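# Move glass graduated cylinder from shelf bench into cart tray

## Task

Take the graduated cylinder that is on the bench with shelves and leave it upright in the top tray of the cart, with its foot on the tray floor and not on the foot of another cylinder. Every other cylinder must also finish upright in that tray. No cylinder may tip over, touch the room floor, drop more than a few centimetres or be knocked hard, because any of these fails the task (the glass breaks). The cart, pedal bin and stool are movable. At the end, release the cylinder and move the robot away. The robot must not fall or be left leaning.

## Robot and tools

ROBOT. A Rainbow Robotics RB-Y1 on a two-wheel differential base with two rear casters. The base is 0.66 m long and 0.58 m wide, and its front edge sits 0.10 m ahead of the wheel axle. It has a head, a left and a right arm, each with a parallel gripper, and a torso whose lower part (the leg) folds at ankle, knee and hip. The bent leg can reach past the base's front edge.

FRAMES. Base frame: origin on the floor midway between the drive wheels, x forward, y left, z up. The reported chest point lies on the spine 0.08 m under the shoulders; its x is where the chest faces, its z runs up the spine. left_hand and right_hand are reported in the base frame as the point between that hand's pads; fingers point along the hand's -z and close along its x. These printed hand positions get less accurate at long reach. The odometry frame is the base frame as it was when the scene began. base_odometry counts wheel rotation only, so slip looks like travel; heading runs -3.142 to 3.142, positive to the left.

execute_actions. Argument actions is a list holding one action or nothing (an empty list only reports state and images). An action may contain base, joints, or both, plus optional speeds and min_time_s; its parts start together. base holds exactly one key: translate_m (metres, a relative straight drive from the current spot, forward positive, -3 to 3) or rotate_rad (radians, a relative turn in place, left/counter-clockwise positive, -3.2 to 3.2). No sideways motion. joints is one flat object keyed by joint name, each value an absolute target in radians (grippers in metres): torso_squat_rad 0 to 1.2 (larger lowers the level chest); torso_shift_rad -0.3 to 0.6 (positive pushes hips forward); torso_pitch_rad -0.2 to 1.4 (positive bows forward); torso_yaw_rad -1.5 to 1.5 (positive turns left); per arm, prefix left_ or right_: shoulder_pitch_rad -2.356 to 2.356 (0 hangs, negative raises the arm forward and inward); shoulder_roll_rad left 0 to 3.141, right -3.141 to 0 (away from the body is positive on the left, negative on the right); shoulder_yaw_rad -2.094 to 2.094 (positive swings a bent forearm leftward on both arms); elbow_rad -2.617 to 0.01 (0 straight, negative bends); forearm_roll_rad -3.141 to 3.141 and hand_roll_rad -2.705 to 2.705 (positive counter-clockwise seen from above with the arm hanging, both arms); wrist_pitch_rad -1.57 to 1.919 (negative tips the hand forward); gripper_m 0 to 0.1 (pad gap). head_pan_rad -0.523 to 0.523 (relative to chest, positive left); head_tilt_rad -0.35 to 1.57 (positive looks down). Joints count as arrived within 0.02 rad, grippers within 0.004 m. Default top speeds: arm joints 1 rad/s (forearm_roll, wrist_pitch, hand_roll 1.5), head 1.5, squat and pitch 0.3, shift 0.15, yaw 0.6, grippers 0.1 m/s. speeds may cap translate_m (0.05 to 0.4 m/s) or rotate_rad (0.1 to 1.509 rad/s, accel 0.5 rad/s²); a base move needing over 8.667 s is rejected. min_time_s (0.1 to 8) sets a minimum duration for arm and head motions. An action never runs beyond 15 s. Any unknown key or out-of-range number rejects the whole call with no motion. Anything left out of an action may still be driving toward an earlier target. cameras: list of head_camera, left_wrist_camera, right_wrist_camera or all; omitted/null means all, [] means none. Images come at the end of the call, in the order given by the pictures line.

wait: seconds 0 to 10; nothing new is commanded. zoom_image: camera plus region [x0, y0, x1, y1] in pixels of that camera's latest full image, origin top-left, at most 504 by 504. finished_scene: scene, the current scene's integer number; it ends the scene for good and reports success, so only call it once the cylinders stay in place and the robot has let go and backed off. If one call reports a stop, later motion, wait and finished_scene calls in the same reply are skipped. The robot keeps its last command while you compose a reply.

RESULT LINES. base_status and joint_status tell how each motion of the last accepted action ended: done (for the base, the wheels turned the full amount even if slipping); off_target (came to rest short and may still push); time_out (ran 1.5 times its expected time plus 1 s, torso 2.5 times, 14 s maximum); contact_stop (torso or arm met firm resistance); stopped_with_arm (torso halted because an arm contact-stopped); limit_stop_at_<name>, e.g. limit_stop_at_own_body (self-collision guard, nothing touching) or limit_stop_at_motor_heat. After these stops the joint keeps its current position and forgets the target; a contact_stop, time_out or stopped_with_arm halts the whole group (torso joints; the seven joints of one arm). A stopped part may still be pressing: back it off in its own action, arms before torso. Special case: if both hands grip one object and the torso contact-stops instantly with nothing in the way, resend every arm joint (not grippers) at its reported position, then repeat the torso command. "joint command not followed" with a cause line means an arm's targets were withheld (grippers still act); affected joints show not_followed and may be retried later. on_its_own lists things not commanded; "held at" is a held target, not a position. A Motor temperatures line gives per-arm values in joint_positions order.

CAUTIONS. Torso combinations must satisfy squat+shift<=1.52, squat-shift+pitch<=1.57, shift+0.5pitch-0.4squat<=0.7, shift+0.3pitch-0.5squat<=0.39, otherwise it stops partway, off_target. When the leg hits furniture the torso can shove the robot backward unnoticed by odometry. The base does not stop on collisions and may keep pushing. To grip, command a gap at least 0.005 m below the object's width; off_target is then expected. Arm collision checks ignore grippers, fingers and palms between arms, and the body guard ignores upper arm versus chest or head, held objects and head or gripper moves. Never let the arms strike or squeeze each other. Each arm carries up to 3 kg; heavy loads far forward can tip the robot with no stop. Joint load limits (N m): shoulder joints 64.4, elbow 33.1, forearm_roll, wrist_pitch, hand_roll 23, held weight included; reaching one freezes the robot 10 s. Holding loads heats motors: warning at 65 °C, brakes at 80 °C (OVER-TEMPERATURE FAULT); resend targets afterwards. Move glass slowly, lower it gently, and avoid drops, slams and hard pushes. Loose objects may occasionally be nudged by outside pushes.

Each tool is called after ">>>" by a JSON object that holds its "fn" and its "kwargs", one argument or row to a line.

## Session

>>> {"fn": "execute_actions", "kwargs": {
  "actions": []
}}

Scene clock: 0.00 s.
Motor temperatures (°C, as the motors report them): left_arm=[30 27 29 29 29 30 30] | right_arm=[33 30 30 32 33 33 30]
base_odometry: x=+0.000 y=+0.000 heading=+0.000 (m, m, rad; odometry frame)
base_status: not commanded
joint_positions: torso_squat_rad=+0.350 torso_shift_rad=+0.001 torso_pitch_rad=+0.001 torso_yaw_rad=+0.000 left_shoulder_pitch_rad=+0.029 left_shoulder_roll_rad=+0.025 left_shoulder_yaw_rad=-0.008 left_elbow_rad=-0.276 left_forearm_roll_rad=-0.006 left_wrist_pitch_rad=-0.024 left_hand_roll_rad=-0.043 left_gripper_m=+0.100 right_shoulder_pitch_rad=+0.012 right_shoulder_roll_rad=+0.009 right_shoulder_yaw_rad=+0.034 right_elbow_rad=-0.291 right_forearm_roll_rad=+0.009 right_wrist_pitch_rad=-0.001 right_hand_roll_rad=-0.008 right_gripper_m=+0.101 head_pan_rad=+0.000 head_tilt_rad=+0.400
joint_status: not commanded
chest: x=-0.2274 y=-0.0009 z=+1.2475 quat_wxyz=(+1.000, +0.001, +0.000, +0.000) (m; base frame)
left_hand: x=-0.1090 y=+0.2392 z=+0.5735 quat_wxyz=(+0.990, +0.017, -0.135, -0.026) (m; base frame)
right_hand: x=-0.0948 y=-0.2091 z=+0.5749 quat_wxyz=(+0.990, +0.007, -0.140, +0.014) (m; base frame)
pictures: head_camera, left_wrist_camera, right_wrist_camera
Images, in order (width x height): head_camera 896x504, left_wrist_camera 644x364, right_wrist_camera 644x364.

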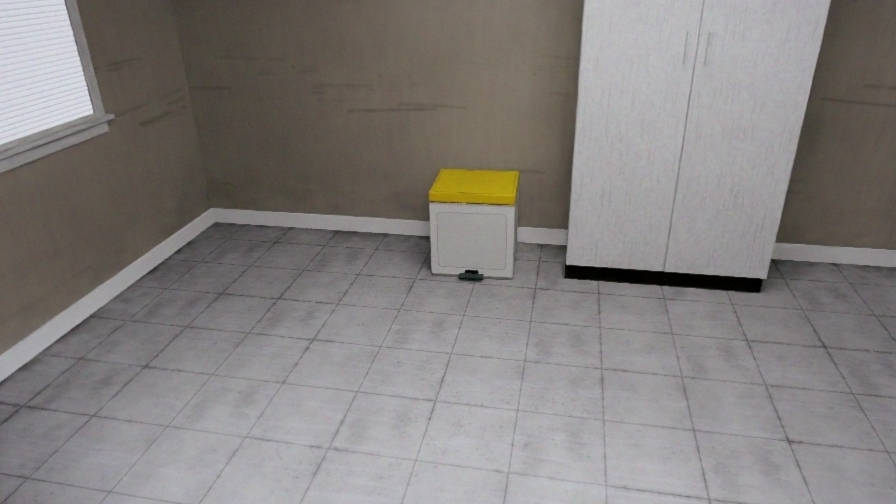

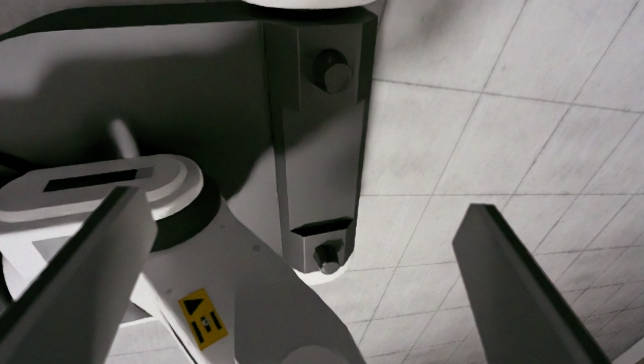

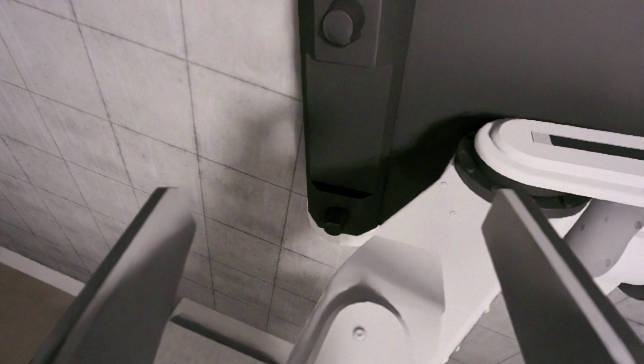

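>>> {"fn": "execute_actions", "kwargs": {
  "actions": [
    {"base":{"rotate_rad":2.7},"joints":{"head_tilt_rad":0.35,"torso_squat_rad":0.4}}
  ],
  "cameras": ["head_camera"]
}}

Scene clock: 7.03 s.
Motor temperatures (°C, as the motors report them): left_arm=[30 27 29 29 29 30 30] | right_arm=[33 30 30 32 33 33 30]
base_odometry: x=+0.000 y=+0.000 heading=+2.700 (m, m, rad; odometry frame)
base_status: done
joint_positions: torso_squat_rad=+0.400 torso_shift_rad=+0.001 torso_pitch_rad=+0.000 torso_yaw_rad=+0.000 left_shoulder_pitch_rad=+0.029 left_shoulder_roll_rad=+0.025 left_shoulder_yaw_rad=-0.008 left_elbow_rad=-0.276 left_forearm_roll_rad=-0.006 left_wrist_pitch_rad=-0.024 left_hand_roll_rad=-0.043 left_gripper_m=+0.100 right_shoulder_pitch_rad=+0.012 right_shoulder_roll_rad=+0.009 right_shoulder_yaw_rad=+0.034 right_elbow_rad=-0.291 right_forearm_roll_rad=+0.009 right_wrist_pitch_rad=-0.001 right_hand_roll_rad=-0.008 right_gripper_m=+0.101 head_pan_rad=+0.000 head_tilt_rad=+0.350
joint_status: all done
chest: x=-0.2275 y=-0.0009 z=+1.2347 quat_wxyz=(+1.000, +0.001, +0.000, +0.000) (m; base frame)
left_hand: x=-0.1090 y=+0.2392 z=+0.5607 quat_wxyz=(+0.990, +0.016, -0.136, -0.026) (m; base frame)
right_hand: x=-0.0948 y=-0.2091 z=+0.5620 quat_wxyz=(+0.990, +0.007, -0.140, +0.014) (m; base frame)
pictures: head_camera
Images, in order (width x height): head_camera 896x504.

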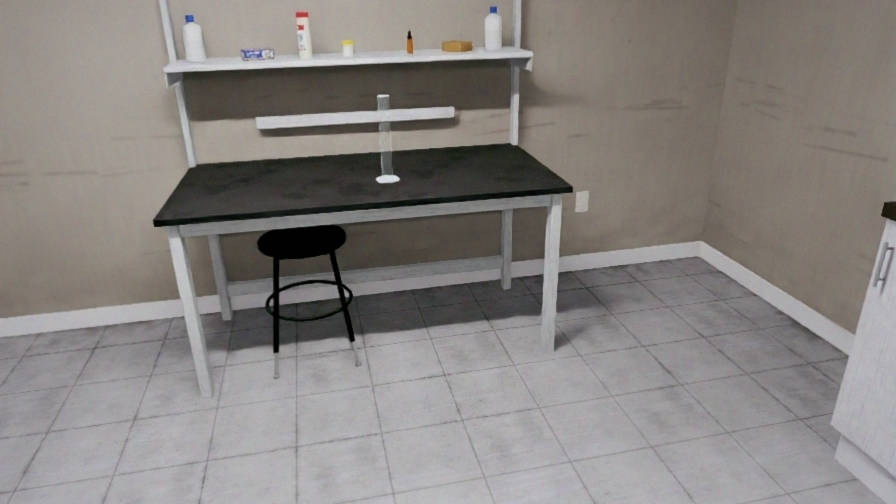

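>>> {"fn": "execute_actions", "kwargs": {
  "actions": [
    {"base":{"rotate_rad":0.224},"joints":{"torso_squat_rad":0.512,"right_shoulder_pitch_rad":-0.318,"right_shoulder_roll_rad":-0.0163,"right_shoulder_yaw_rad":-0.107,"right_elbow_rad":-1.4,"right_forearm_roll_rad":0,"right_wrist_pitch_rad":0.129,"right_hand_roll_rad":1.571}}
  ],
  "cameras": ["head_camera"]
}}

>>> {"fn": "execute_actions", "kwargs": {
  "actions": [
    {"base":{"translate_m":1.7},"joints":{"head_tilt_rad":0.65}}
  ],
  "cameras": ["head_camera","right_wrist_camera"]
}}

Scene clock: 11.47 s.
Motor temperatures (°C, as the motors report them): left_arm=[30 27 29 29 29 30 30] | right_arm=[33 30 30 32 33 33 30]
base_odometry: x=+0.000 y=+0.000 heading=+2.923 (m, m, rad; odometry frame)
base_status: done
joint_positions: torso_squat_rad=+0.512 torso_shift_rad=+0.001 torso_pitch_rad=+0.000 torso_yaw_rad=+0.000 left_shoulder_pitch_rad=+0.029 left_shoulder_roll_rad=+0.025 left_shoulder_yaw_rad=-0.008 left_elbow_rad=-0.276 left_forearm_roll_rad=-0.006 left_wrist_pitch_rad=-0.024 left_hand_roll_rad=-0.043 left_gripper_m=+0.100 right_shoulder_pitch_rad=-0.318 right_shoulder_roll_rad=-0.016 right_shoulder_yaw_rad=-0.107 right_elbow_rad=-1.400 right_forearm_roll_rad=+0.000 right_wrist_pitch_rad=+0.129 right_hand_roll_rad=+1.571 right_gripper_m=+0.101 head_pan_rad=+0.000 head_tilt_rad=+0.350
joint_status: all done
chest: x=-0.2275 y=-0.0008 z=+1.2002 quat_wxyz=(+1.000, +0.001, +0.000, +0.000) (m; base frame)
left_hand: x=-0.1090 y=+0.2392 z=+0.5262 quat_wxyz=(+0.990, +0.016, -0.136, -0.026) (m; base frame)
right_hand: x=+0.3722 y=-0.2204 z=+1.0279 quat_wxyz=(+0.500, -0.500, -0.501, +0.500) (m; base frame)
pictures: head_camera
Images, in order (width x height): head_camera 896x504.

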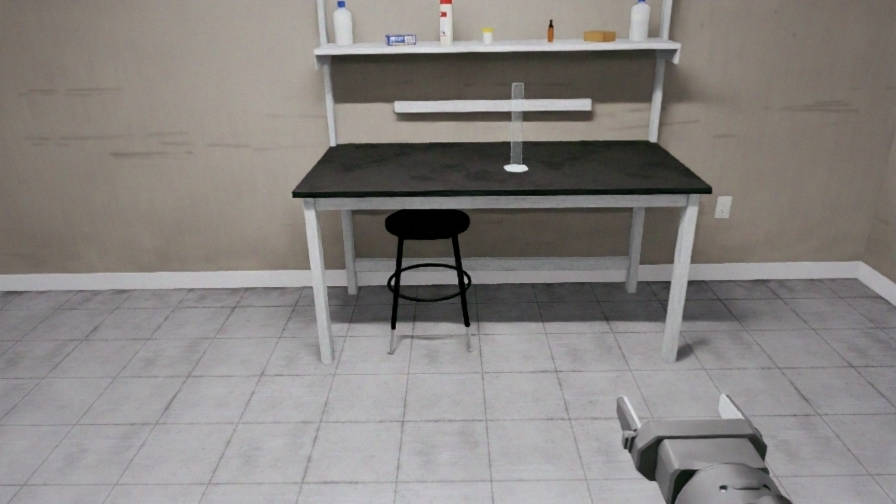

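Scene clock: 17.07 s.
Motor temperatures (°C, as the motors report them): left_arm=[30 27 29 29 29 30 30] | right_arm=[33 30 30 32 33 33 30]
base_odometry: x=-1.660 y=+0.368 heading=+2.923 (m, m, rad; odometry frame)
base_status: done
joint_positions: torso_squat_rad=+0.512 torso_shift_rad=+0.001 torso_pitch_rad=+0.001 torso_yaw_rad=+0.000 left_shoulder_pitch_rad=+0.029 left_shoulder_roll_rad=+0.025 left_shoulder_yaw_rad=-0.008 left_elbow_rad=-0.276 left_forearm_roll_rad=-0.006 left_wrist_pitch_rad=-0.024 left_hand_roll_rad=-0.043 left_gripper_m=+0.100 right_shoulder_pitch_rad=-0.318 right_shoulder_roll_rad=-0.016 right_shoulder_yaw_rad=-0.107 right_elbow_rad=-1.400 right_forearm_roll_rad=+0.000 right_wrist_pitch_rad=+0.129 right_hand_roll_rad=+1.571 right_gripper_m=+0.101 head_pan_rad=+0.000 head_tilt_rad=+0.650
joint_status: all done
chest: x=-0.2273 y=-0.0008 z=+1.2002 quat_wxyz=(+1.000, +0.001, +0.000, +0.000) (m; base frame)
left_hand: x=-0.1090 y=+0.2392 z=+0.5262 quat_wxyz=(+0.990, +0.016, -0.136, -0.026) (m; base frame)
right_hand: x=+0.3722 y=-0.2204 z=+1.0277 quat_wxyz=(+0.500, -0.500, -0.500, +0.500) (m; base frame)
pictures: head_camera, right_wrist_camera
Images, in order (width x height): head_camera 896x504, right_wrist_camera 644x364.

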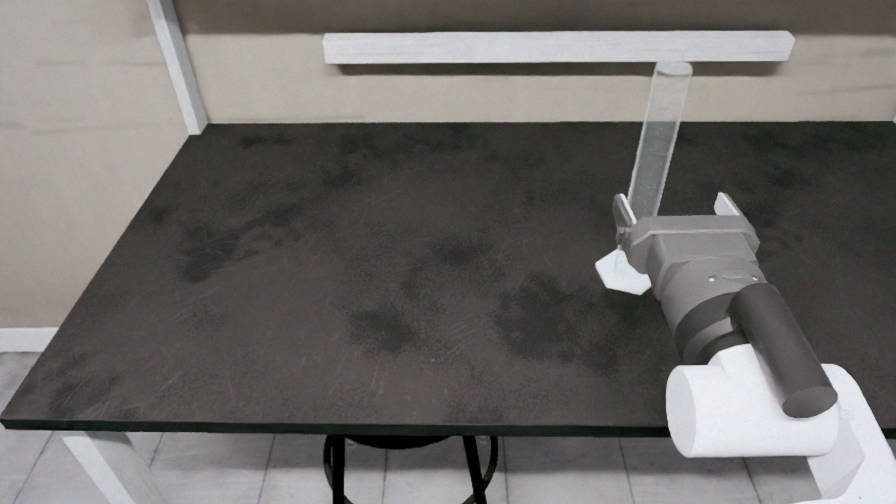

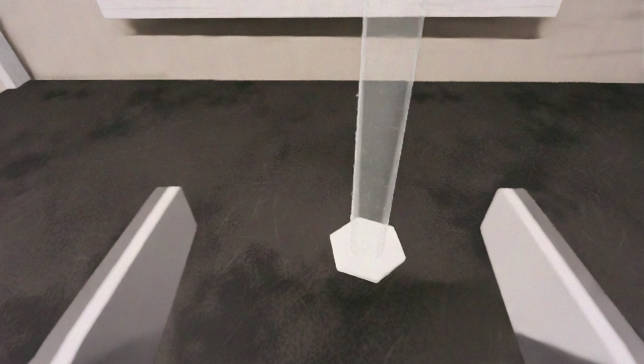

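>>> {"fn": "execute_actions", "kwargs": {
  "actions": [
    {"base":{"translate_m":0.2},"joints":{"torso_yaw_rad":-0.064}}
  ],
  "cameras": ["head_camera","right_wrist_camera"]
}}

Scene clock: 20.33 s.
Motor temperatures (°C, as the motors report them): left_arm=[30 27 29 29 29 30 30] | right_arm=[33 30 30 32 33 33 30]
base_odometry: x=-1.855 y=+0.411 heading=+2.924 (m, m, rad; odometry frame)
base_status: done
joint_positions: torso_squat_rad=+0.512 torso_shift_rad=+0.001 torso_pitch_rad=+0.001 torso_yaw_rad=-0.064 left_shoulder_pitch_rad=+0.029 left_shoulder_roll_rad=+0.025 left_shoulder_yaw_rad=-0.008 left_elbow_rad=-0.276 left_forearm_roll_rad=-0.006 left_wrist_pitch_rad=-0.024 left_hand_roll_rad=-0.043 left_gripper_m=+0.100 right_shoulder_pitch_rad=-0.318 right_shoulder_roll_rad=-0.016 right_shoulder_yaw_rad=-0.107 right_elbow_rad=-1.400 right_forearm_roll_rad=+0.000 right_wrist_pitch_rad=+0.129 right_hand_roll_rad=+1.571 right_gripper_m=+0.101 head_pan_rad=+0.000 head_tilt_rad=+0.650
joint_status: all done
chest: x=-0.2274 y=-0.0008 z=+1.2002 quat_wxyz=(+0.999, +0.001, +0.000, -0.032) (m; base frame)
left_hand: x=-0.0940 y=+0.2311 z=+0.5262 quat_wxyz=(+0.989, +0.012, -0.136, -0.057) (m; base frame)
right_hand: x=+0.3570 y=-0.2583 z=+1.0276 quat_wxyz=(+0.516, -0.515, -0.484, +0.484) (m; base frame)
pictures: head_camera, right_wrist_camera
Images, in order (width x height): head_camera 896x504, right_wrist_camera 644x364.

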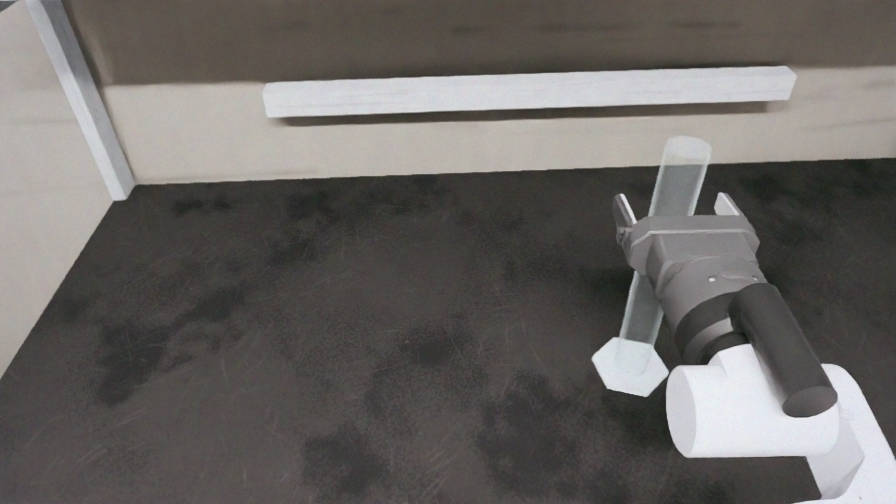

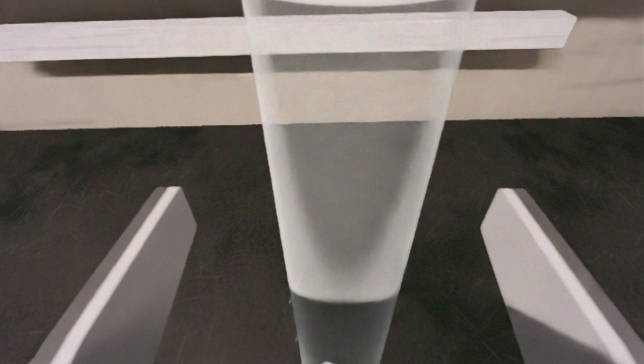

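>>> {"fn": "execute_actions", "kwargs": {
  "actions": [
    {"base":{"translate_m":0.031},"joints":{"torso_squat_rad":0.45,"right_gripper_m":0.075}}
  ],
  "cameras": ["right_wrist_camera"]
}}

Scene clock: 22.77 s.
Motor temperatures (°C, as the motors report them): left_arm=[30 27 29 29 29 30 30] | right_arm=[33 30 30 32 33 33 30]
base_odometry: x=-1.885 y=+0.418 heading=+2.924 (m, m, rad; odometry frame)
base_status: done
joint_positions: torso_squat_rad=+0.450 torso_shift_rad=+0.001 torso_pitch_rad=+0.001 torso_yaw_rad=-0.064 left_shoulder_pitch_rad=+0.029 left_shoulder_roll_rad=+0.025 left_shoulder_yaw_rad=-0.008 left_elbow_rad=-0.276 left_forearm_roll_rad=-0.006 left_wrist_pitch_rad=-0.024 left_hand_roll_rad=-0.043 left_gripper_m=+0.100 right_shoulder_pitch_rad=-0.318 right_shoulder_roll_rad=-0.016 right_shoulder_yaw_rad=-0.107 right_elbow_rad=-1.400 right_forearm_roll_rad=+0.000 right_wrist_pitch_rad=+0.129 right_hand_roll_rad=+1.571 right_gripper_m=+0.075 head_pan_rad=+0.000 head_tilt_rad=+0.650
joint_status: all done
chest: x=-0.2273 y=-0.0009 z=+1.2202 quat_wxyz=(+0.999, +0.001, +0.000, -0.032) (m; base frame)
left_hand: x=-0.0940 y=+0.2311 z=+0.5462 quat_wxyz=(+0.989, +0.012, -0.136, -0.057) (m; base frame)
right_hand: x=+0.3570 y=-0.2584 z=+1.0477 quat_wxyz=(+0.516, -0.515, -0.484, +0.484) (m; base frame)
pictures: right_wrist_camera
Images, in order (width x height): right_wrist_camera 644x364.

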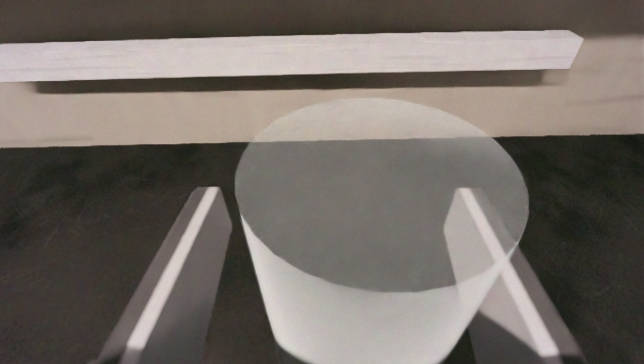

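>>> {"fn": "execute_actions", "kwargs": {
  "actions": [
    {"joints":{"torso_yaw_rad":-0.074,"right_gripper_m":0.06}}
  ],
  "cameras": ["right_wrist_camera","head_camera"]
}}

Scene clock: 25.73 s.
Motor temperatures (°C, as the motors report them): left_arm=[30 27 29 29 29 30 30] | right_arm=[33 30 30 32 33 33 30]
base_odometry: x=-1.885 y=+0.418 heading=+2.924 (m, m, rad; odometry frame)
base_status: not commanded
joint_positions: torso_squat_rad=+0.450 torso_shift_rad=+0.001 torso_pitch_rad=+0.001 torso_yaw_rad=-0.074 left_shoulder_pitch_rad=+0.029 left_shoulder_roll_rad=+0.025 left_shoulder_yaw_rad=-0.008 left_elbow_rad=-0.276 left_forearm_roll_rad=-0.006 left_wrist_pitch_rad=-0.024 left_hand_roll_rad=-0.043 left_gripper_m=+0.100 right_shoulder_pitch_rad=-0.318 right_shoulder_roll_rad=-0.016 right_shoulder_yaw_rad=-0.107 right_elbow_rad=-1.400 right_forearm_roll_rad=+0.000 right_wrist_pitch_rad=+0.129 right_hand_roll_rad=+1.571 right_gripper_m=+0.060 head_pan_rad=+0.000 head_tilt_rad=+0.650
joint_status: all done
chest: x=-0.2273 y=-0.0009 z=+1.2202 quat_wxyz=(+0.999, +0.001, +0.000, -0.037) (m; base frame)
left_hand: x=-0.0917 y=+0.2297 z=+0.5462 quat_wxyz=(+0.989, +0.011, -0.136, -0.062) (m; base frame)
right_hand: x=+0.3544 y=-0.2642 z=+1.0476 quat_wxyz=(+0.518, -0.518, -0.481, +0.481) (m; base frame)
pictures: head_camera, right_wrist_camera
Images, in order (width x height): head_camera 896x504, right_wrist_camera 644x364.

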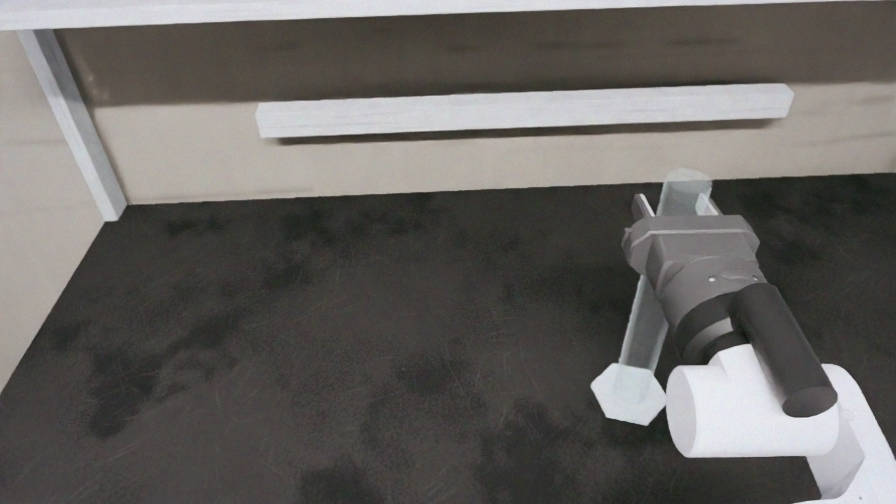

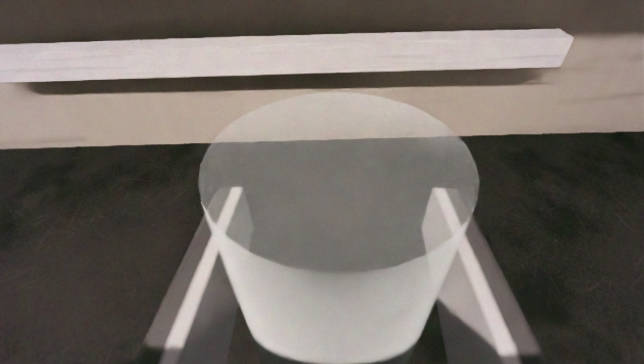

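Centered. Close and lift.

>>> {"fn": "execute_actions", "kwargs": {
  "actions": [
    {"joints":{"right_gripper_m":0.033}}
  ],
  "cameras": []
}}

>>> {"fn": "execute_actions", "kwargs": {
  "actions": [
    {"joints":{"torso_squat_rad":0.05}}
  ],
  "cameras": ["right_wrist_camera","head_camera"]
}}

Scene clock: 26.90 s.
Motor temperatures (°C, as the motors report them): left_arm=[30 27 29 29 29 30 30] | right_arm=[33 30 30 32 33 33 30]
base_odometry: x=-1.885 y=+0.418 heading=+2.924 (m, m, rad; odometry frame)
base_status: not commanded
joint_positions: torso_squat_rad=+0.450 torso_shift_rad=+0.001 torso_pitch_rad=+0.001 torso_yaw_rad=-0.074 left_shoulder_pitch_rad=+0.029 left_shoulder_roll_rad=+0.025 left_shoulder_yaw_rad=-0.008 left_elbow_rad=-0.276 left_forearm_roll_rad=-0.006 left_wrist_pitch_rad=-0.024 left_hand_roll_rad=-0.043 left_gripper_m=+0.100 right_shoulder_pitch_rad=-0.318 right_shoulder_roll_rad=-0.016 right_shoulder_yaw_rad=-0.107 right_elbow_rad=-1.400 right_forearm_roll_rad=+0.000 right_wrist_pitch_rad=+0.129 right_hand_roll_rad=+1.571 right_gripper_m=+0.043 head_pan_rad=+0.000 head_tilt_rad=+0.650
joint_status: right_gripper_m off_target (ended at +0.043, target +0.033)
chest: x=-0.2273 y=-0.0009 z=+1.2202 quat_wxyz=(+0.999, +0.001, +0.000, -0.037) (m; base frame)
left_hand: x=-0.0917 y=+0.2297 z=+0.5462 quat_wxyz=(+0.989, +0.011, -0.136, -0.062) (m; base frame)
right_hand: x=+0.3544 y=-0.2642 z=+1.0476 quat_wxyz=(+0.518, -0.518, -0.481, +0.481) (m; base frame)
pictures: none
No camera images: the call's "cameras" was empty. Leave "cameras" out to get every camera's image.

Scene clock: 29.00 s.
Motor temperatures (°C, as the motors report them): left_arm=[30 27 29 29 29 30 30] | right_arm=[33 30 30 33 33 33 30]
base_odometry: x=-1.885 y=+0.418 heading=+2.924 (m, m, rad; odometry frame)
base_status: not commanded
joint_positions: torso_squat_rad=+0.050 torso_shift_rad=+0.001 torso_pitch_rad=+0.001 torso_yaw_rad=-0.074 left_shoulder_pitch_rad=+0.029 left_shoulder_roll_rad=+0.025 left_shoulder_yaw_rad=-0.008 left_elbow_rad=-0.276 left_forearm_roll_rad=-0.006 left_wrist_pitch_rad=-0.024 left_hand_roll_rad=-0.043 left_gripper_m=+0.100 right_shoulder_pitch_rad=-0.318 right_shoulder_roll_rad=-0.016 right_shoulder_yaw_rad=-0.107 right_elbow_rad=-1.400 right_forearm_roll_rad=+0.000 right_wrist_pitch_rad=+0.129 right_hand_roll_rad=+1.571 right_gripper_m=+0.043 head_pan_rad=+0.000 head_tilt_rad=+0.650
joint_status: all done
chest: x=-0.2272 y=-0.0009 z=+1.2891 quat_wxyz=(+0.999, +0.001, +0.000, -0.037) (m; base frame)
left_hand: x=-0.0917 y=+0.2297 z=+0.6150 quat_wxyz=(+0.989, +0.011, -0.136, -0.062) (m; base frame)
right_hand: x=+0.3544 y=-0.2643 z=+1.1162 quat_wxyz=(+0.518, -0.518, -0.481, +0.481) (m; base frame)
pictures: head_camera, right_wrist_camera
Images, in order (width x height): head_camera 896x504, right_wrist_camera 644x364.

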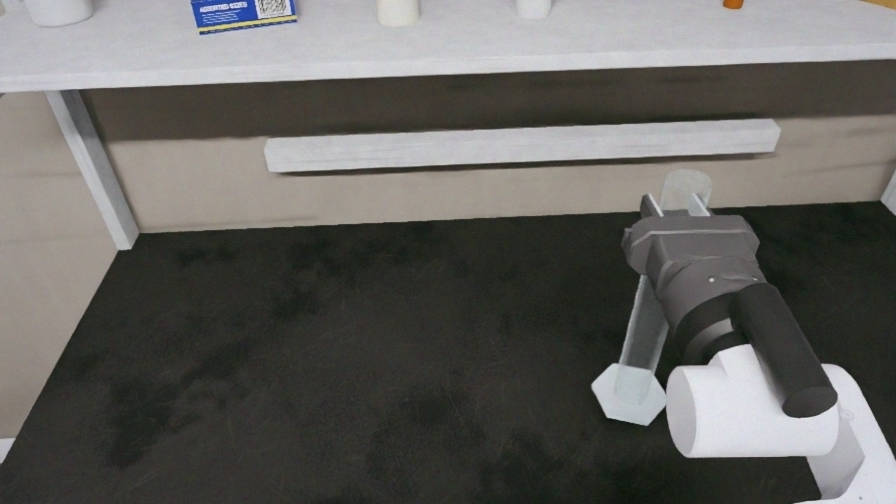

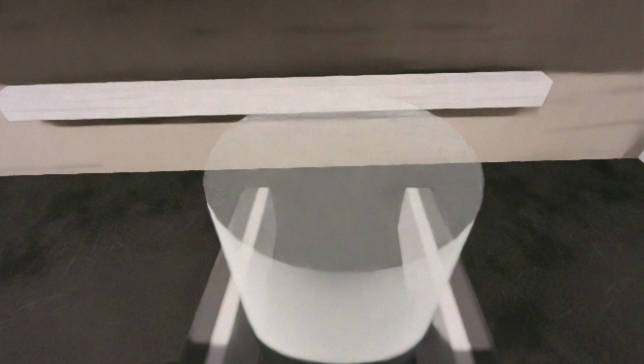

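>>> {"fn": "execute_actions", "kwargs": {
  "actions": [
    {"base":{"translate_m":-0.6},"joints":{"torso_yaw_rad":0.85,"head_pan_rad":0.52,"head_tilt_rad":0.35}}
  ],
  "cameras": ["head_camera"]
}}

Scene clock: 32.80 s.
Motor temperatures (°C, as the motors report them): left_arm=[30 27 29 29 29 30 30] | right_arm=[33 30 30 33 33 33 30]
base_odometry: x=-1.299 y=+0.288 heading=+2.924 (m, m, rad; odometry frame)
base_status: done
joint_positions: torso_squat_rad=+0.050 torso_shift_rad=+0.001 torso_pitch_rad=+0.000 torso_yaw_rad=+0.850 left_shoulder_pitch_rad=+0.029 left_shoulder_roll_rad=+0.025 left_shoulder_yaw_rad=-0.008 left_elbow_rad=-0.276 left_forearm_roll_rad=-0.006 left_wrist_pitch_rad=-0.024 left_hand_roll_rad=-0.043 left_gripper_m=+0.100 right_shoulder_pitch_rad=-0.318 right_shoulder_roll_rad=-0.016 right_shoulder_yaw_rad=-0.107 right_elbow_rad=-1.400 right_forearm_roll_rad=+0.000 right_wrist_pitch_rad=+0.129 right_hand_roll_rad=+1.571 right_gripper_m=+0.043 head_pan_rad=+0.520 head_tilt_rad=+0.350
joint_status: all done
chest: x=-0.2274 y=-0.0009 z=+1.2891 quat_wxyz=(+0.911, +0.001, +0.000, +0.412) (m; base frame)
left_hand: x=-0.3291 y=+0.2469 z=+0.6152 quat_wxyz=(+0.913, +0.071, -0.117, +0.385) (m; base frame)
right_hand: x=+0.3335 y=+0.3047 z=+1.1170 quat_wxyz=(+0.249, -0.249, -0.662, +0.661) (m; base frame)
pictures: head_camera
Images, in order (width x height): head_camera 896x504.

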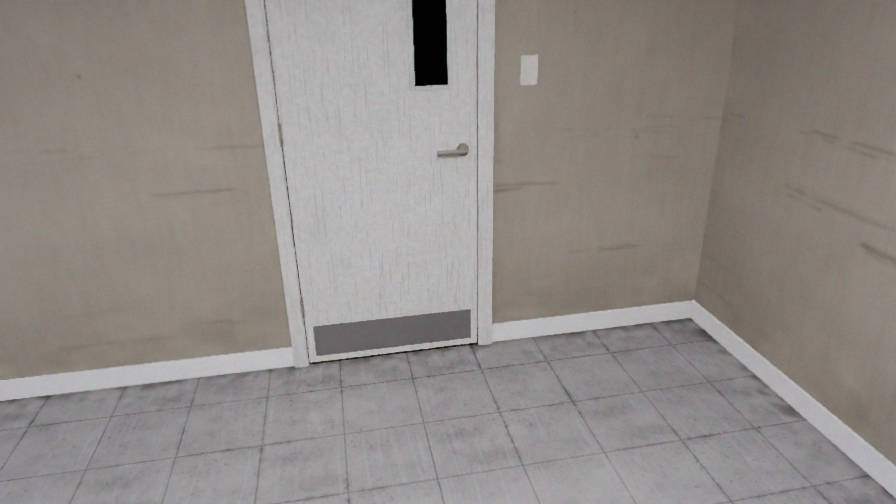

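>>> {"fn": "execute_actions", "kwargs": {
  "actions": [
    {"base":{"rotate_rad":2.45},"joints":{"torso_yaw_rad":0,"head_pan_rad":0,"head_tilt_rad":0.35}}
  ],
  "cameras": ["head_camera"]
}}

Scene clock: 38.07 s.
Motor temperatures (°C, as the motors report them): left_arm=[30 27 29 29 29 30 30] | right_arm=[33 30 30 33 33 33 30]
base_odometry: x=-1.299 y=+0.288 heading=-0.909 (m, m, rad; odometry frame)
base_status: done
joint_positions: torso_squat_rad=+0.050 torso_shift_rad=+0.001 torso_pitch_rad=+0.000 torso_yaw_rad=+0.000 left_shoulder_pitch_rad=+0.029 left_shoulder_roll_rad=+0.025 left_shoulder_yaw_rad=-0.008 left_elbow_rad=-0.276 left_forearm_roll_rad=-0.006 left_wrist_pitch_rad=-0.024 left_hand_roll_rad=-0.043 left_gripper_m=+0.100 right_shoulder_pitch_rad=-0.318 right_shoulder_roll_rad=-0.016 right_shoulder_yaw_rad=-0.107 right_elbow_rad=-1.400 right_forearm_roll_rad=+0.000 right_wrist_pitch_rad=+0.129 right_hand_roll_rad=+1.571 right_gripper_m=+0.043 head_pan_rad=+0.000 head_tilt_rad=+0.350
joint_status: all done
chest: x=-0.2274 y=-0.0009 z=+1.2891 quat_wxyz=(+1.000, +0.001, +0.000, +0.000) (m; base frame)
left_hand: x=-0.1090 y=+0.2392 z=+0.6151 quat_wxyz=(+0.990, +0.017, -0.136, -0.026) (m; base frame)
right_hand: x=+0.3721 y=-0.2208 z=+1.1162 quat_wxyz=(+0.500, -0.500, -0.500, +0.500) (m; base frame)
pictures: head_camera
Images, in order (width x height): head_camera 896x504.

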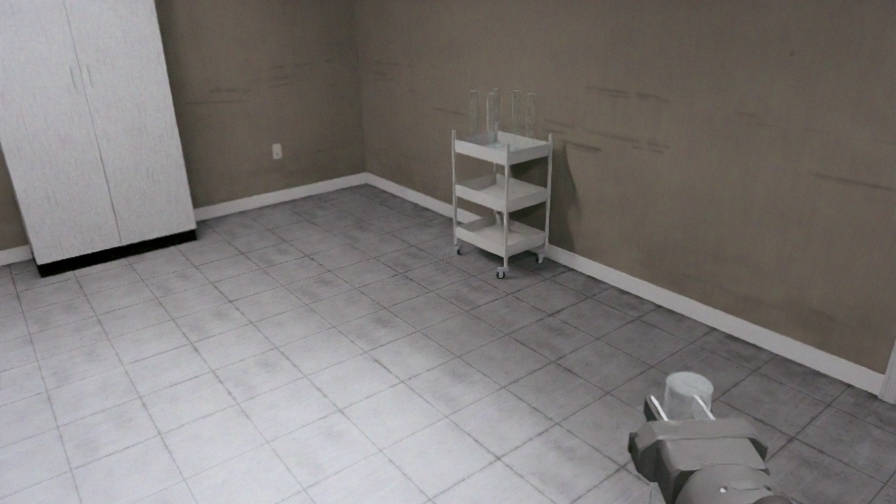

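>>> {"fn": "zoom_image", "kwargs": {
  "camera": "head_camera",
  "region": [430, 70, 590, 190]
}}

Region (430, 70, 590, 190) of head_camera's 896x504 image, scaled by 3.150, with more detail than that image has; it fills the top 378 rows of this view, and the rest is white.

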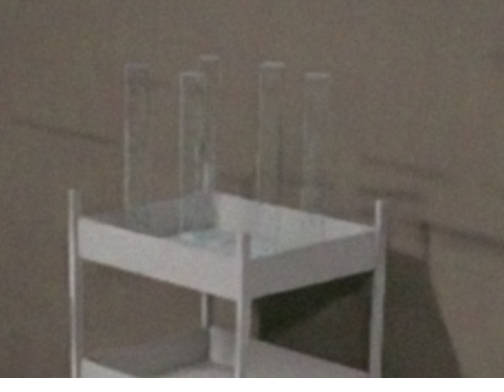

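>>> {"fn": "execute_actions", "kwargs": {
  "actions": [
    {"base":{"translate_m":2.35},"joints":{"torso_yaw_rad":-0.38,"head_pan_rad":0.15,"head_tilt_rad":0.75,"left_elbow_rad":-0.6}}
  ],
  "cameras": ["head_camera"]
}}

Scene clock: 46.23 s.
Motor temperatures (°C, as the motors report them): left_arm=[30 27 29 29 29 30 30] | right_arm=[33 30 30 33 33 33 30]
base_odometry: x=+0.145 y=-1.565 heading=-0.909 (m, m, rad; odometry frame)
base_status: done
joint_positions: torso_squat_rad=+0.050 torso_shift_rad=+0.001 torso_pitch_rad=+0.001 torso_yaw_rad=-0.380 left_shoulder_pitch_rad=+0.029 left_shoulder_roll_rad=+0.025 left_shoulder_yaw_rad=-0.008 left_elbow_rad=-0.600 left_forearm_roll_rad=-0.006 left_wrist_pitch_rad=-0.024 left_hand_roll_rad=-0.043 left_gripper_m=+0.100 right_shoulder_pitch_rad=-0.318 right_shoulder_roll_rad=-0.016 right_shoulder_yaw_rad=-0.107 right_elbow_rad=-1.400 right_forearm_roll_rad=+0.000 right_wrist_pitch_rad=+0.129 right_hand_roll_rad=+1.571 right_gripper_m=+0.043 head_pan_rad=+0.150 head_tilt_rad=+0.750
joint_status: all done
chest: x=-0.2272 y=-0.0009 z=+1.2891 quat_wxyz=(+0.982, +0.001, +0.000, -0.189) (m; base frame)
left_hand: x=+0.1075 y=+0.1223 z=+0.6699 quat_wxyz=(+0.933, -0.036, -0.292, -0.207) (m; base frame)
right_hand: x=+0.2479 y=-0.4274 z=+1.1160 quat_wxyz=(+0.586, -0.585, -0.397, +0.397) (m; base frame)
pictures: head_camera
Images, in order (width x height): head_camera 896x504.

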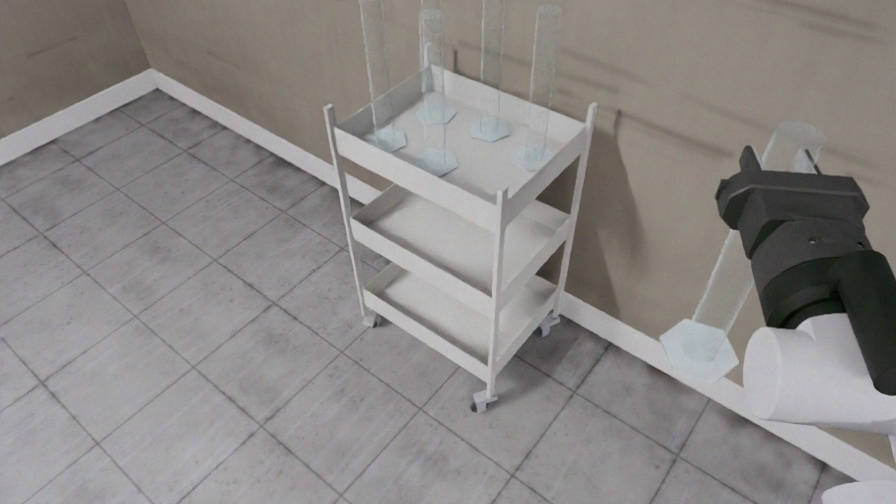

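>>> {"fn": "zoom_image", "kwargs": {
  "camera": "head_camera",
  "region": [310, 40, 610, 240]
}}

Region (310, 40, 610, 240) of head_camera's 896x504 image, scaled by 1.680, with more detail than that image has.

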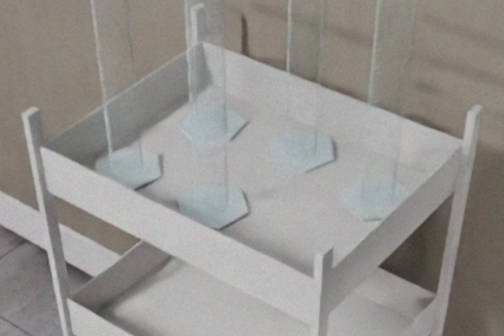

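>>> {"fn": "execute_actions", "kwargs": {
  "actions": [
    {"base":{"translate_m":0.485},"speeds":{"translate_m":0.3},"joints":{"torso_yaw_rad":-0.153,"head_pan_rad":-0.2,"head_tilt_rad":0.9}}
  ],
  "cameras": ["head_camera","right_wrist_camera"]
}}

Scene clock: 51.90 s.
Motor temperatures (°C, as the motors report them): left_arm=[30 27 29 29 29 30 30] | right_arm=[33 30 30 33 33 33 30]
base_odometry: x=+0.443 y=-1.948 heading=-0.909 (m, m, rad; odometry frame)
base_status: done
joint_positions: torso_squat_rad=+0.050 torso_shift_rad=+0.001 torso_pitch_rad=+0.001 torso_yaw_rad=-0.153 left_shoulder_pitch_rad=+0.029 left_shoulder_roll_rad=+0.025 left_shoulder_yaw_rad=-0.008 left_elbow_rad=-0.600 left_forearm_roll_rad=-0.006 left_wrist_pitch_rad=-0.024 left_hand_roll_rad=-0.043 left_gripper_m=+0.100 right_shoulder_pitch_rad=-0.318 right_shoulder_roll_rad=-0.016 right_shoulder_yaw_rad=-0.107 right_elbow_rad=-1.400 right_forearm_roll_rad=+0.000 right_wrist_pitch_rad=+0.129 right_hand_roll_rad=+1.571 right_gripper_m=+0.043 head_pan_rad=-0.200 head_tilt_rad=+0.900
joint_status: all done
chest: x=-0.2273 y=-0.0009 z=+1.2891 quat_wxyz=(+0.997, +0.001, +0.000, -0.076) (m; base frame)
left_hand: x=+0.0714 y=+0.1946 z=+0.6701 quat_wxyz=(+0.951, -0.003, -0.294, -0.100) (m; base frame)
right_hand: x=+0.3317 y=-0.3095 z=+1.1161 quat_wxyz=(+0.537, -0.536, -0.460, +0.460) (m; base frame)
pictures: head_camera, right_wrist_camera
Images, in order (width x height): head_camera 896x504, right_wrist_camera 644x364.

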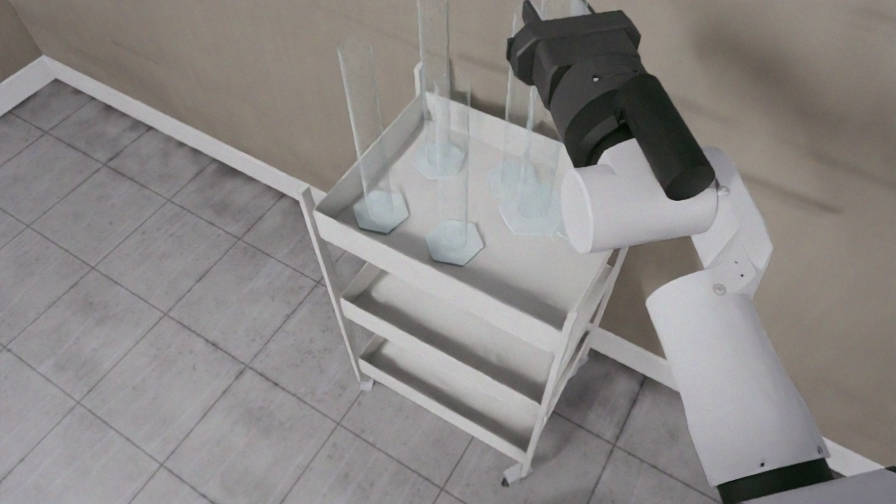

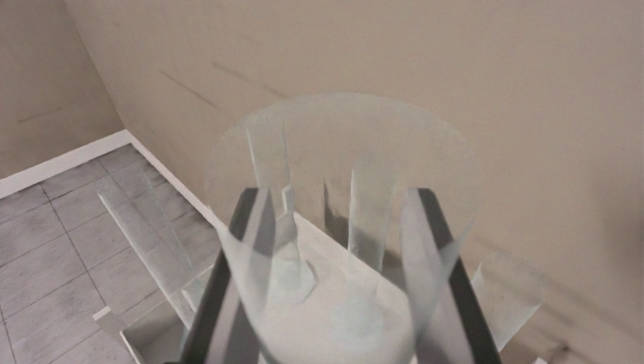

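>>> {"fn": "zoom_image", "kwargs": {
  "camera": "head_camera",
  "region": [380, 110, 680, 370]
}}

Region (380, 110, 680, 370) of head_camera's 896x504 image, scaled by 1.680, with more detail than that image has; it fills the top 437 rows of this view, and the rest is white.

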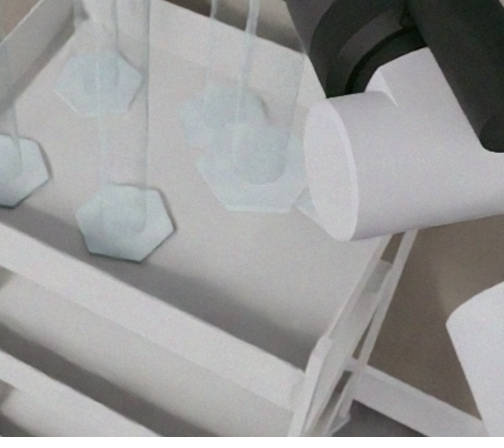

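>>> {"fn": "execute_actions", "kwargs": {
  "actions": [
    {"joints":{"torso_squat_rad":0.6}}
  ],
  "cameras": ["head_camera"]
}}

>>> {"fn": "zoom_image", "kwargs": {
  "camera": "head_camera",
  "region": [380, 80, 680, 340]
}}

Scene clock: 56.20 s.
Motor temperatures (°C, as the motors report them): left_arm=[30 27 29 29 29 30 30] | right_arm=[33 30 30 33 33 33 30]
base_odometry: x=+0.443 y=-1.948 heading=-0.909 (m, m, rad; odometry frame)
base_status: not commanded
joint_positions: torso_squat_rad=+0.600 torso_shift_rad=+0.001 torso_pitch_rad=+0.000 torso_yaw_rad=-0.153 left_shoulder_pitch_rad=+0.029 left_shoulder_roll_rad=+0.025 left_shoulder_yaw_rad=-0.008 left_elbow_rad=-0.600 left_forearm_roll_rad=-0.006 left_wrist_pitch_rad=-0.024 left_hand_roll_rad=-0.043 left_gripper_m=+0.100 right_shoulder_pitch_rad=-0.318 right_shoulder_roll_rad=-0.016 right_shoulder_yaw_rad=-0.107 right_elbow_rad=-1.400 right_forearm_roll_rad=+0.000 right_wrist_pitch_rad=+0.129 right_hand_roll_rad=+1.571 right_gripper_m=+0.043 head_pan_rad=-0.200 head_tilt_rad=+0.900
joint_status: all done
chest: x=-0.2275 y=-0.0008 z=+1.1677 quat_wxyz=(+0.997, +0.001, +0.000, -0.076) (m; base frame)
left_hand: x=+0.0713 y=+0.1946 z=+0.5487 quat_wxyz=(+0.951, -0.003, -0.294, -0.100) (m; base frame)
right_hand: x=+0.3316 y=-0.3094 z=+0.9948 quat_wxyz=(+0.537, -0.536, -0.460, +0.460) (m; base frame)
pictures: head_camera
Images, in order (width x height): head_camera 896x504.

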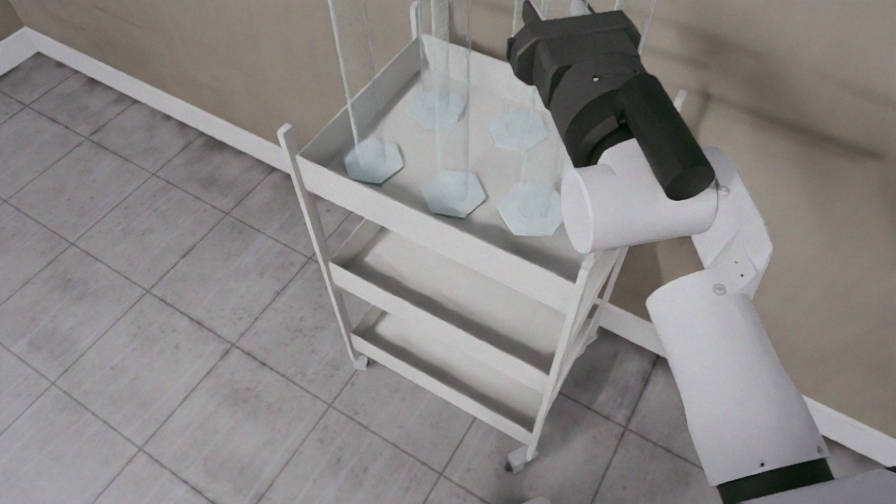

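Region (380, 80, 680, 340) of head_camera's 896x504 image, scaled by 1.680, with more detail than that image has; it fills the top 437 rows of this view, and the rest is white.

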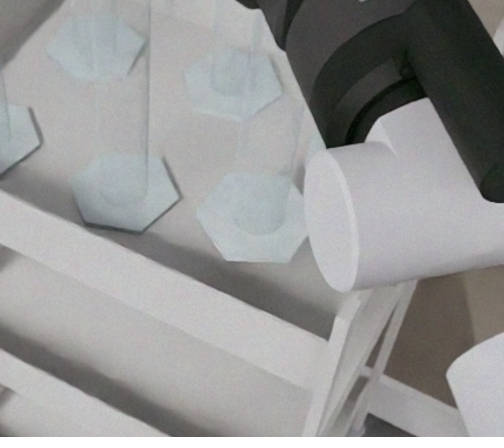

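>>> {"fn": "execute_actions", "kwargs": {
  "actions": [
    {"joints":{"torso_squat_rad":0.688}}
  ],
  "cameras": ["head_camera","right_wrist_camera"]
}}

>>> {"fn": "zoom_image", "kwargs": {
  "camera": "head_camera",
  "region": [380, 80, 680, 340]
}}

Scene clock: 57.97 s.
Motor temperatures (°C, as the motors report them): left_arm=[30 27 29 29 29 30 30] | right_arm=[33 30 30 33 33 33 30]
base_odometry: x=+0.443 y=-1.948 heading=-0.909 (m, m, rad; odometry frame)
base_status: not commanded
joint_positions: torso_squat_rad=+0.688 torso_shift_rad=+0.001 torso_pitch_rad=+0.000 torso_yaw_rad=-0.153 left_shoulder_pitch_rad=+0.029 left_shoulder_roll_rad=+0.025 left_shoulder_yaw_rad=-0.008 left_elbow_rad=-0.600 left_forearm_roll_rad=-0.006 left_wrist_pitch_rad=-0.024 left_hand_roll_rad=-0.043 left_gripper_m=+0.100 right_shoulder_pitch_rad=-0.318 right_shoulder_roll_rad=-0.016 right_shoulder_yaw_rad=-0.107 right_elbow_rad=-1.400 right_forearm_roll_rad=+0.000 right_wrist_pitch_rad=+0.129 right_hand_roll_rad=+1.571 right_gripper_m=+0.043 head_pan_rad=-0.200 head_tilt_rad=+0.900
joint_status: all done
chest: x=-0.2275 y=-0.0008 z=+1.1307 quat_wxyz=(+0.997, +0.001, +0.000, -0.076) (m; base frame)
left_hand: x=+0.0713 y=+0.1947 z=+0.5118 quat_wxyz=(+0.951, -0.003, -0.294, -0.100) (m; base frame)
right_hand: x=+0.3315 y=-0.3094 z=+0.9578 quat_wxyz=(+0.537, -0.536, -0.460, +0.460) (m; base frame)
pictures: head_camera, right_wrist_camera
Images, in order (width x height): head_camera 896x504, right_wrist_camera 644x364.

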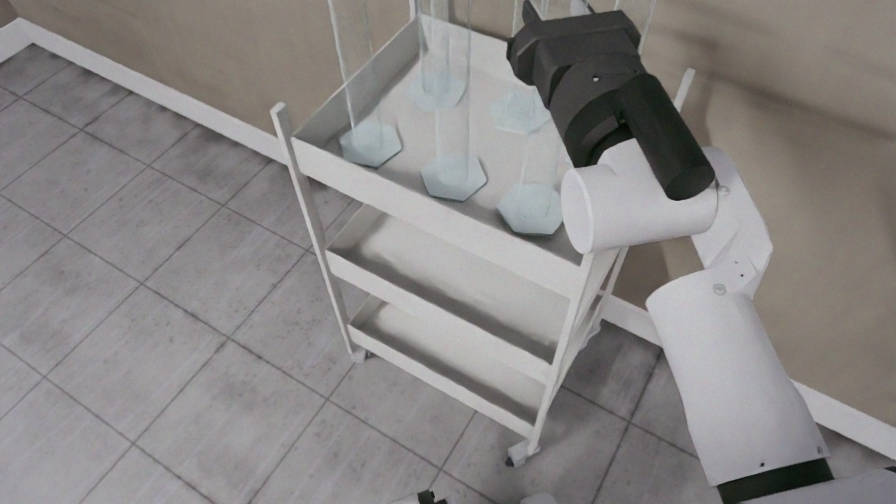

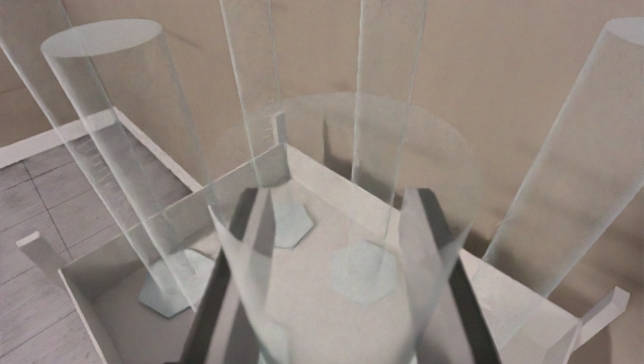

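Region (380, 80, 680, 340) of head_camera's 896x504 image, scaled by 1.680, with more detail than that image has; it fills the top 437 rows of this view, and the rest is white.

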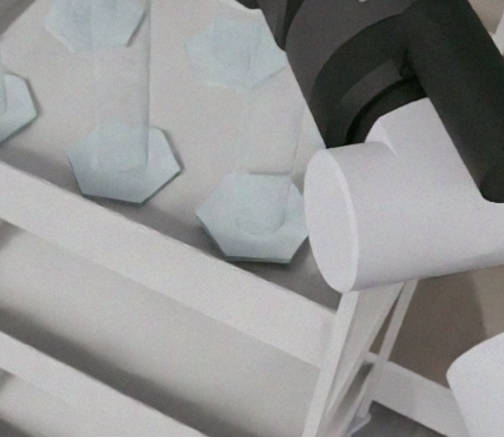

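No contact yet; lower a little more.

>>> {"fn": "execute_actions", "kwargs": {
  "actions": [
    {"joints":{"torso_squat_rad":0.708}}
  ],
  "cameras": ["head_camera","right_wrist_camera"]
}}

Scene clock: 58.87 s.
Motor temperatures (°C, as the motors report them): left_arm=[30 27 29 29 29 30 30] | right_arm=[33 30 30 33 33 33 30]
base_odometry: x=+0.443 y=-1.948 heading=-0.909 (m, m, rad; odometry frame)
base_status: not commanded
joint_positions: torso_squat_rad=+0.708 torso_shift_rad=+0.001 torso_pitch_rad=+0.000 torso_yaw_rad=-0.153 left_shoulder_pitch_rad=+0.029 left_shoulder_roll_rad=+0.025 left_shoulder_yaw_rad=-0.008 left_elbow_rad=-0.600 left_forearm_roll_rad=-0.006 left_wrist_pitch_rad=-0.024 left_hand_roll_rad=-0.043 left_gripper_m=+0.100 right_shoulder_pitch_rad=-0.318 right_shoulder_roll_rad=-0.016 right_shoulder_yaw_rad=-0.107 right_elbow_rad=-1.400 right_forearm_roll_rad=+0.000 right_wrist_pitch_rad=+0.129 right_hand_roll_rad=+1.571 right_gripper_m=+0.043 head_pan_rad=-0.200 head_tilt_rad=+0.900
joint_status: all done
chest: x=-0.2275 y=-0.0008 z=+1.1217 quat_wxyz=(+0.997, +0.001, +0.000, -0.076) (m; base frame)
left_hand: x=+0.0713 y=+0.1947 z=+0.5028 quat_wxyz=(+0.951, -0.003, -0.294, -0.100) (m; base frame)
right_hand: x=+0.3315 y=-0.3094 z=+0.9488 quat_wxyz=(+0.537, -0.536, -0.460, +0.460) (m; base frame)
pictures: head_camera, right_wrist_camera
Images, in order (width x height): head_camera 896x504, right_wrist_camera 644x364.

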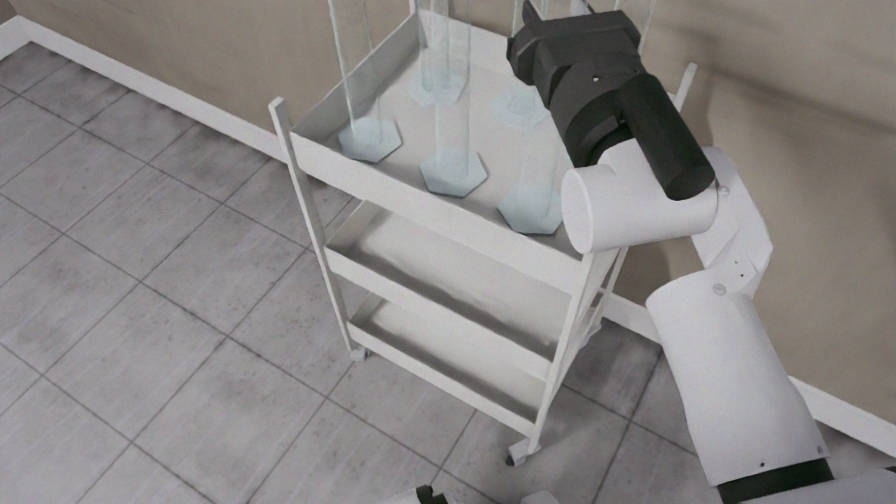

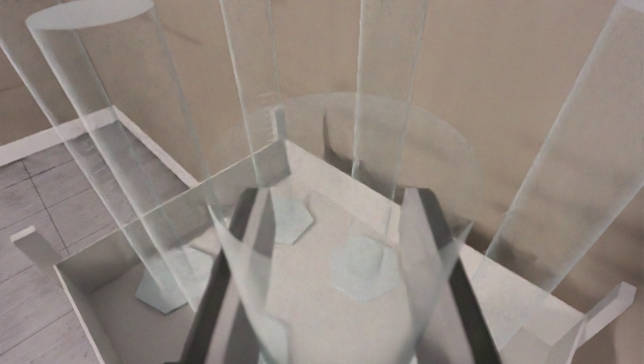

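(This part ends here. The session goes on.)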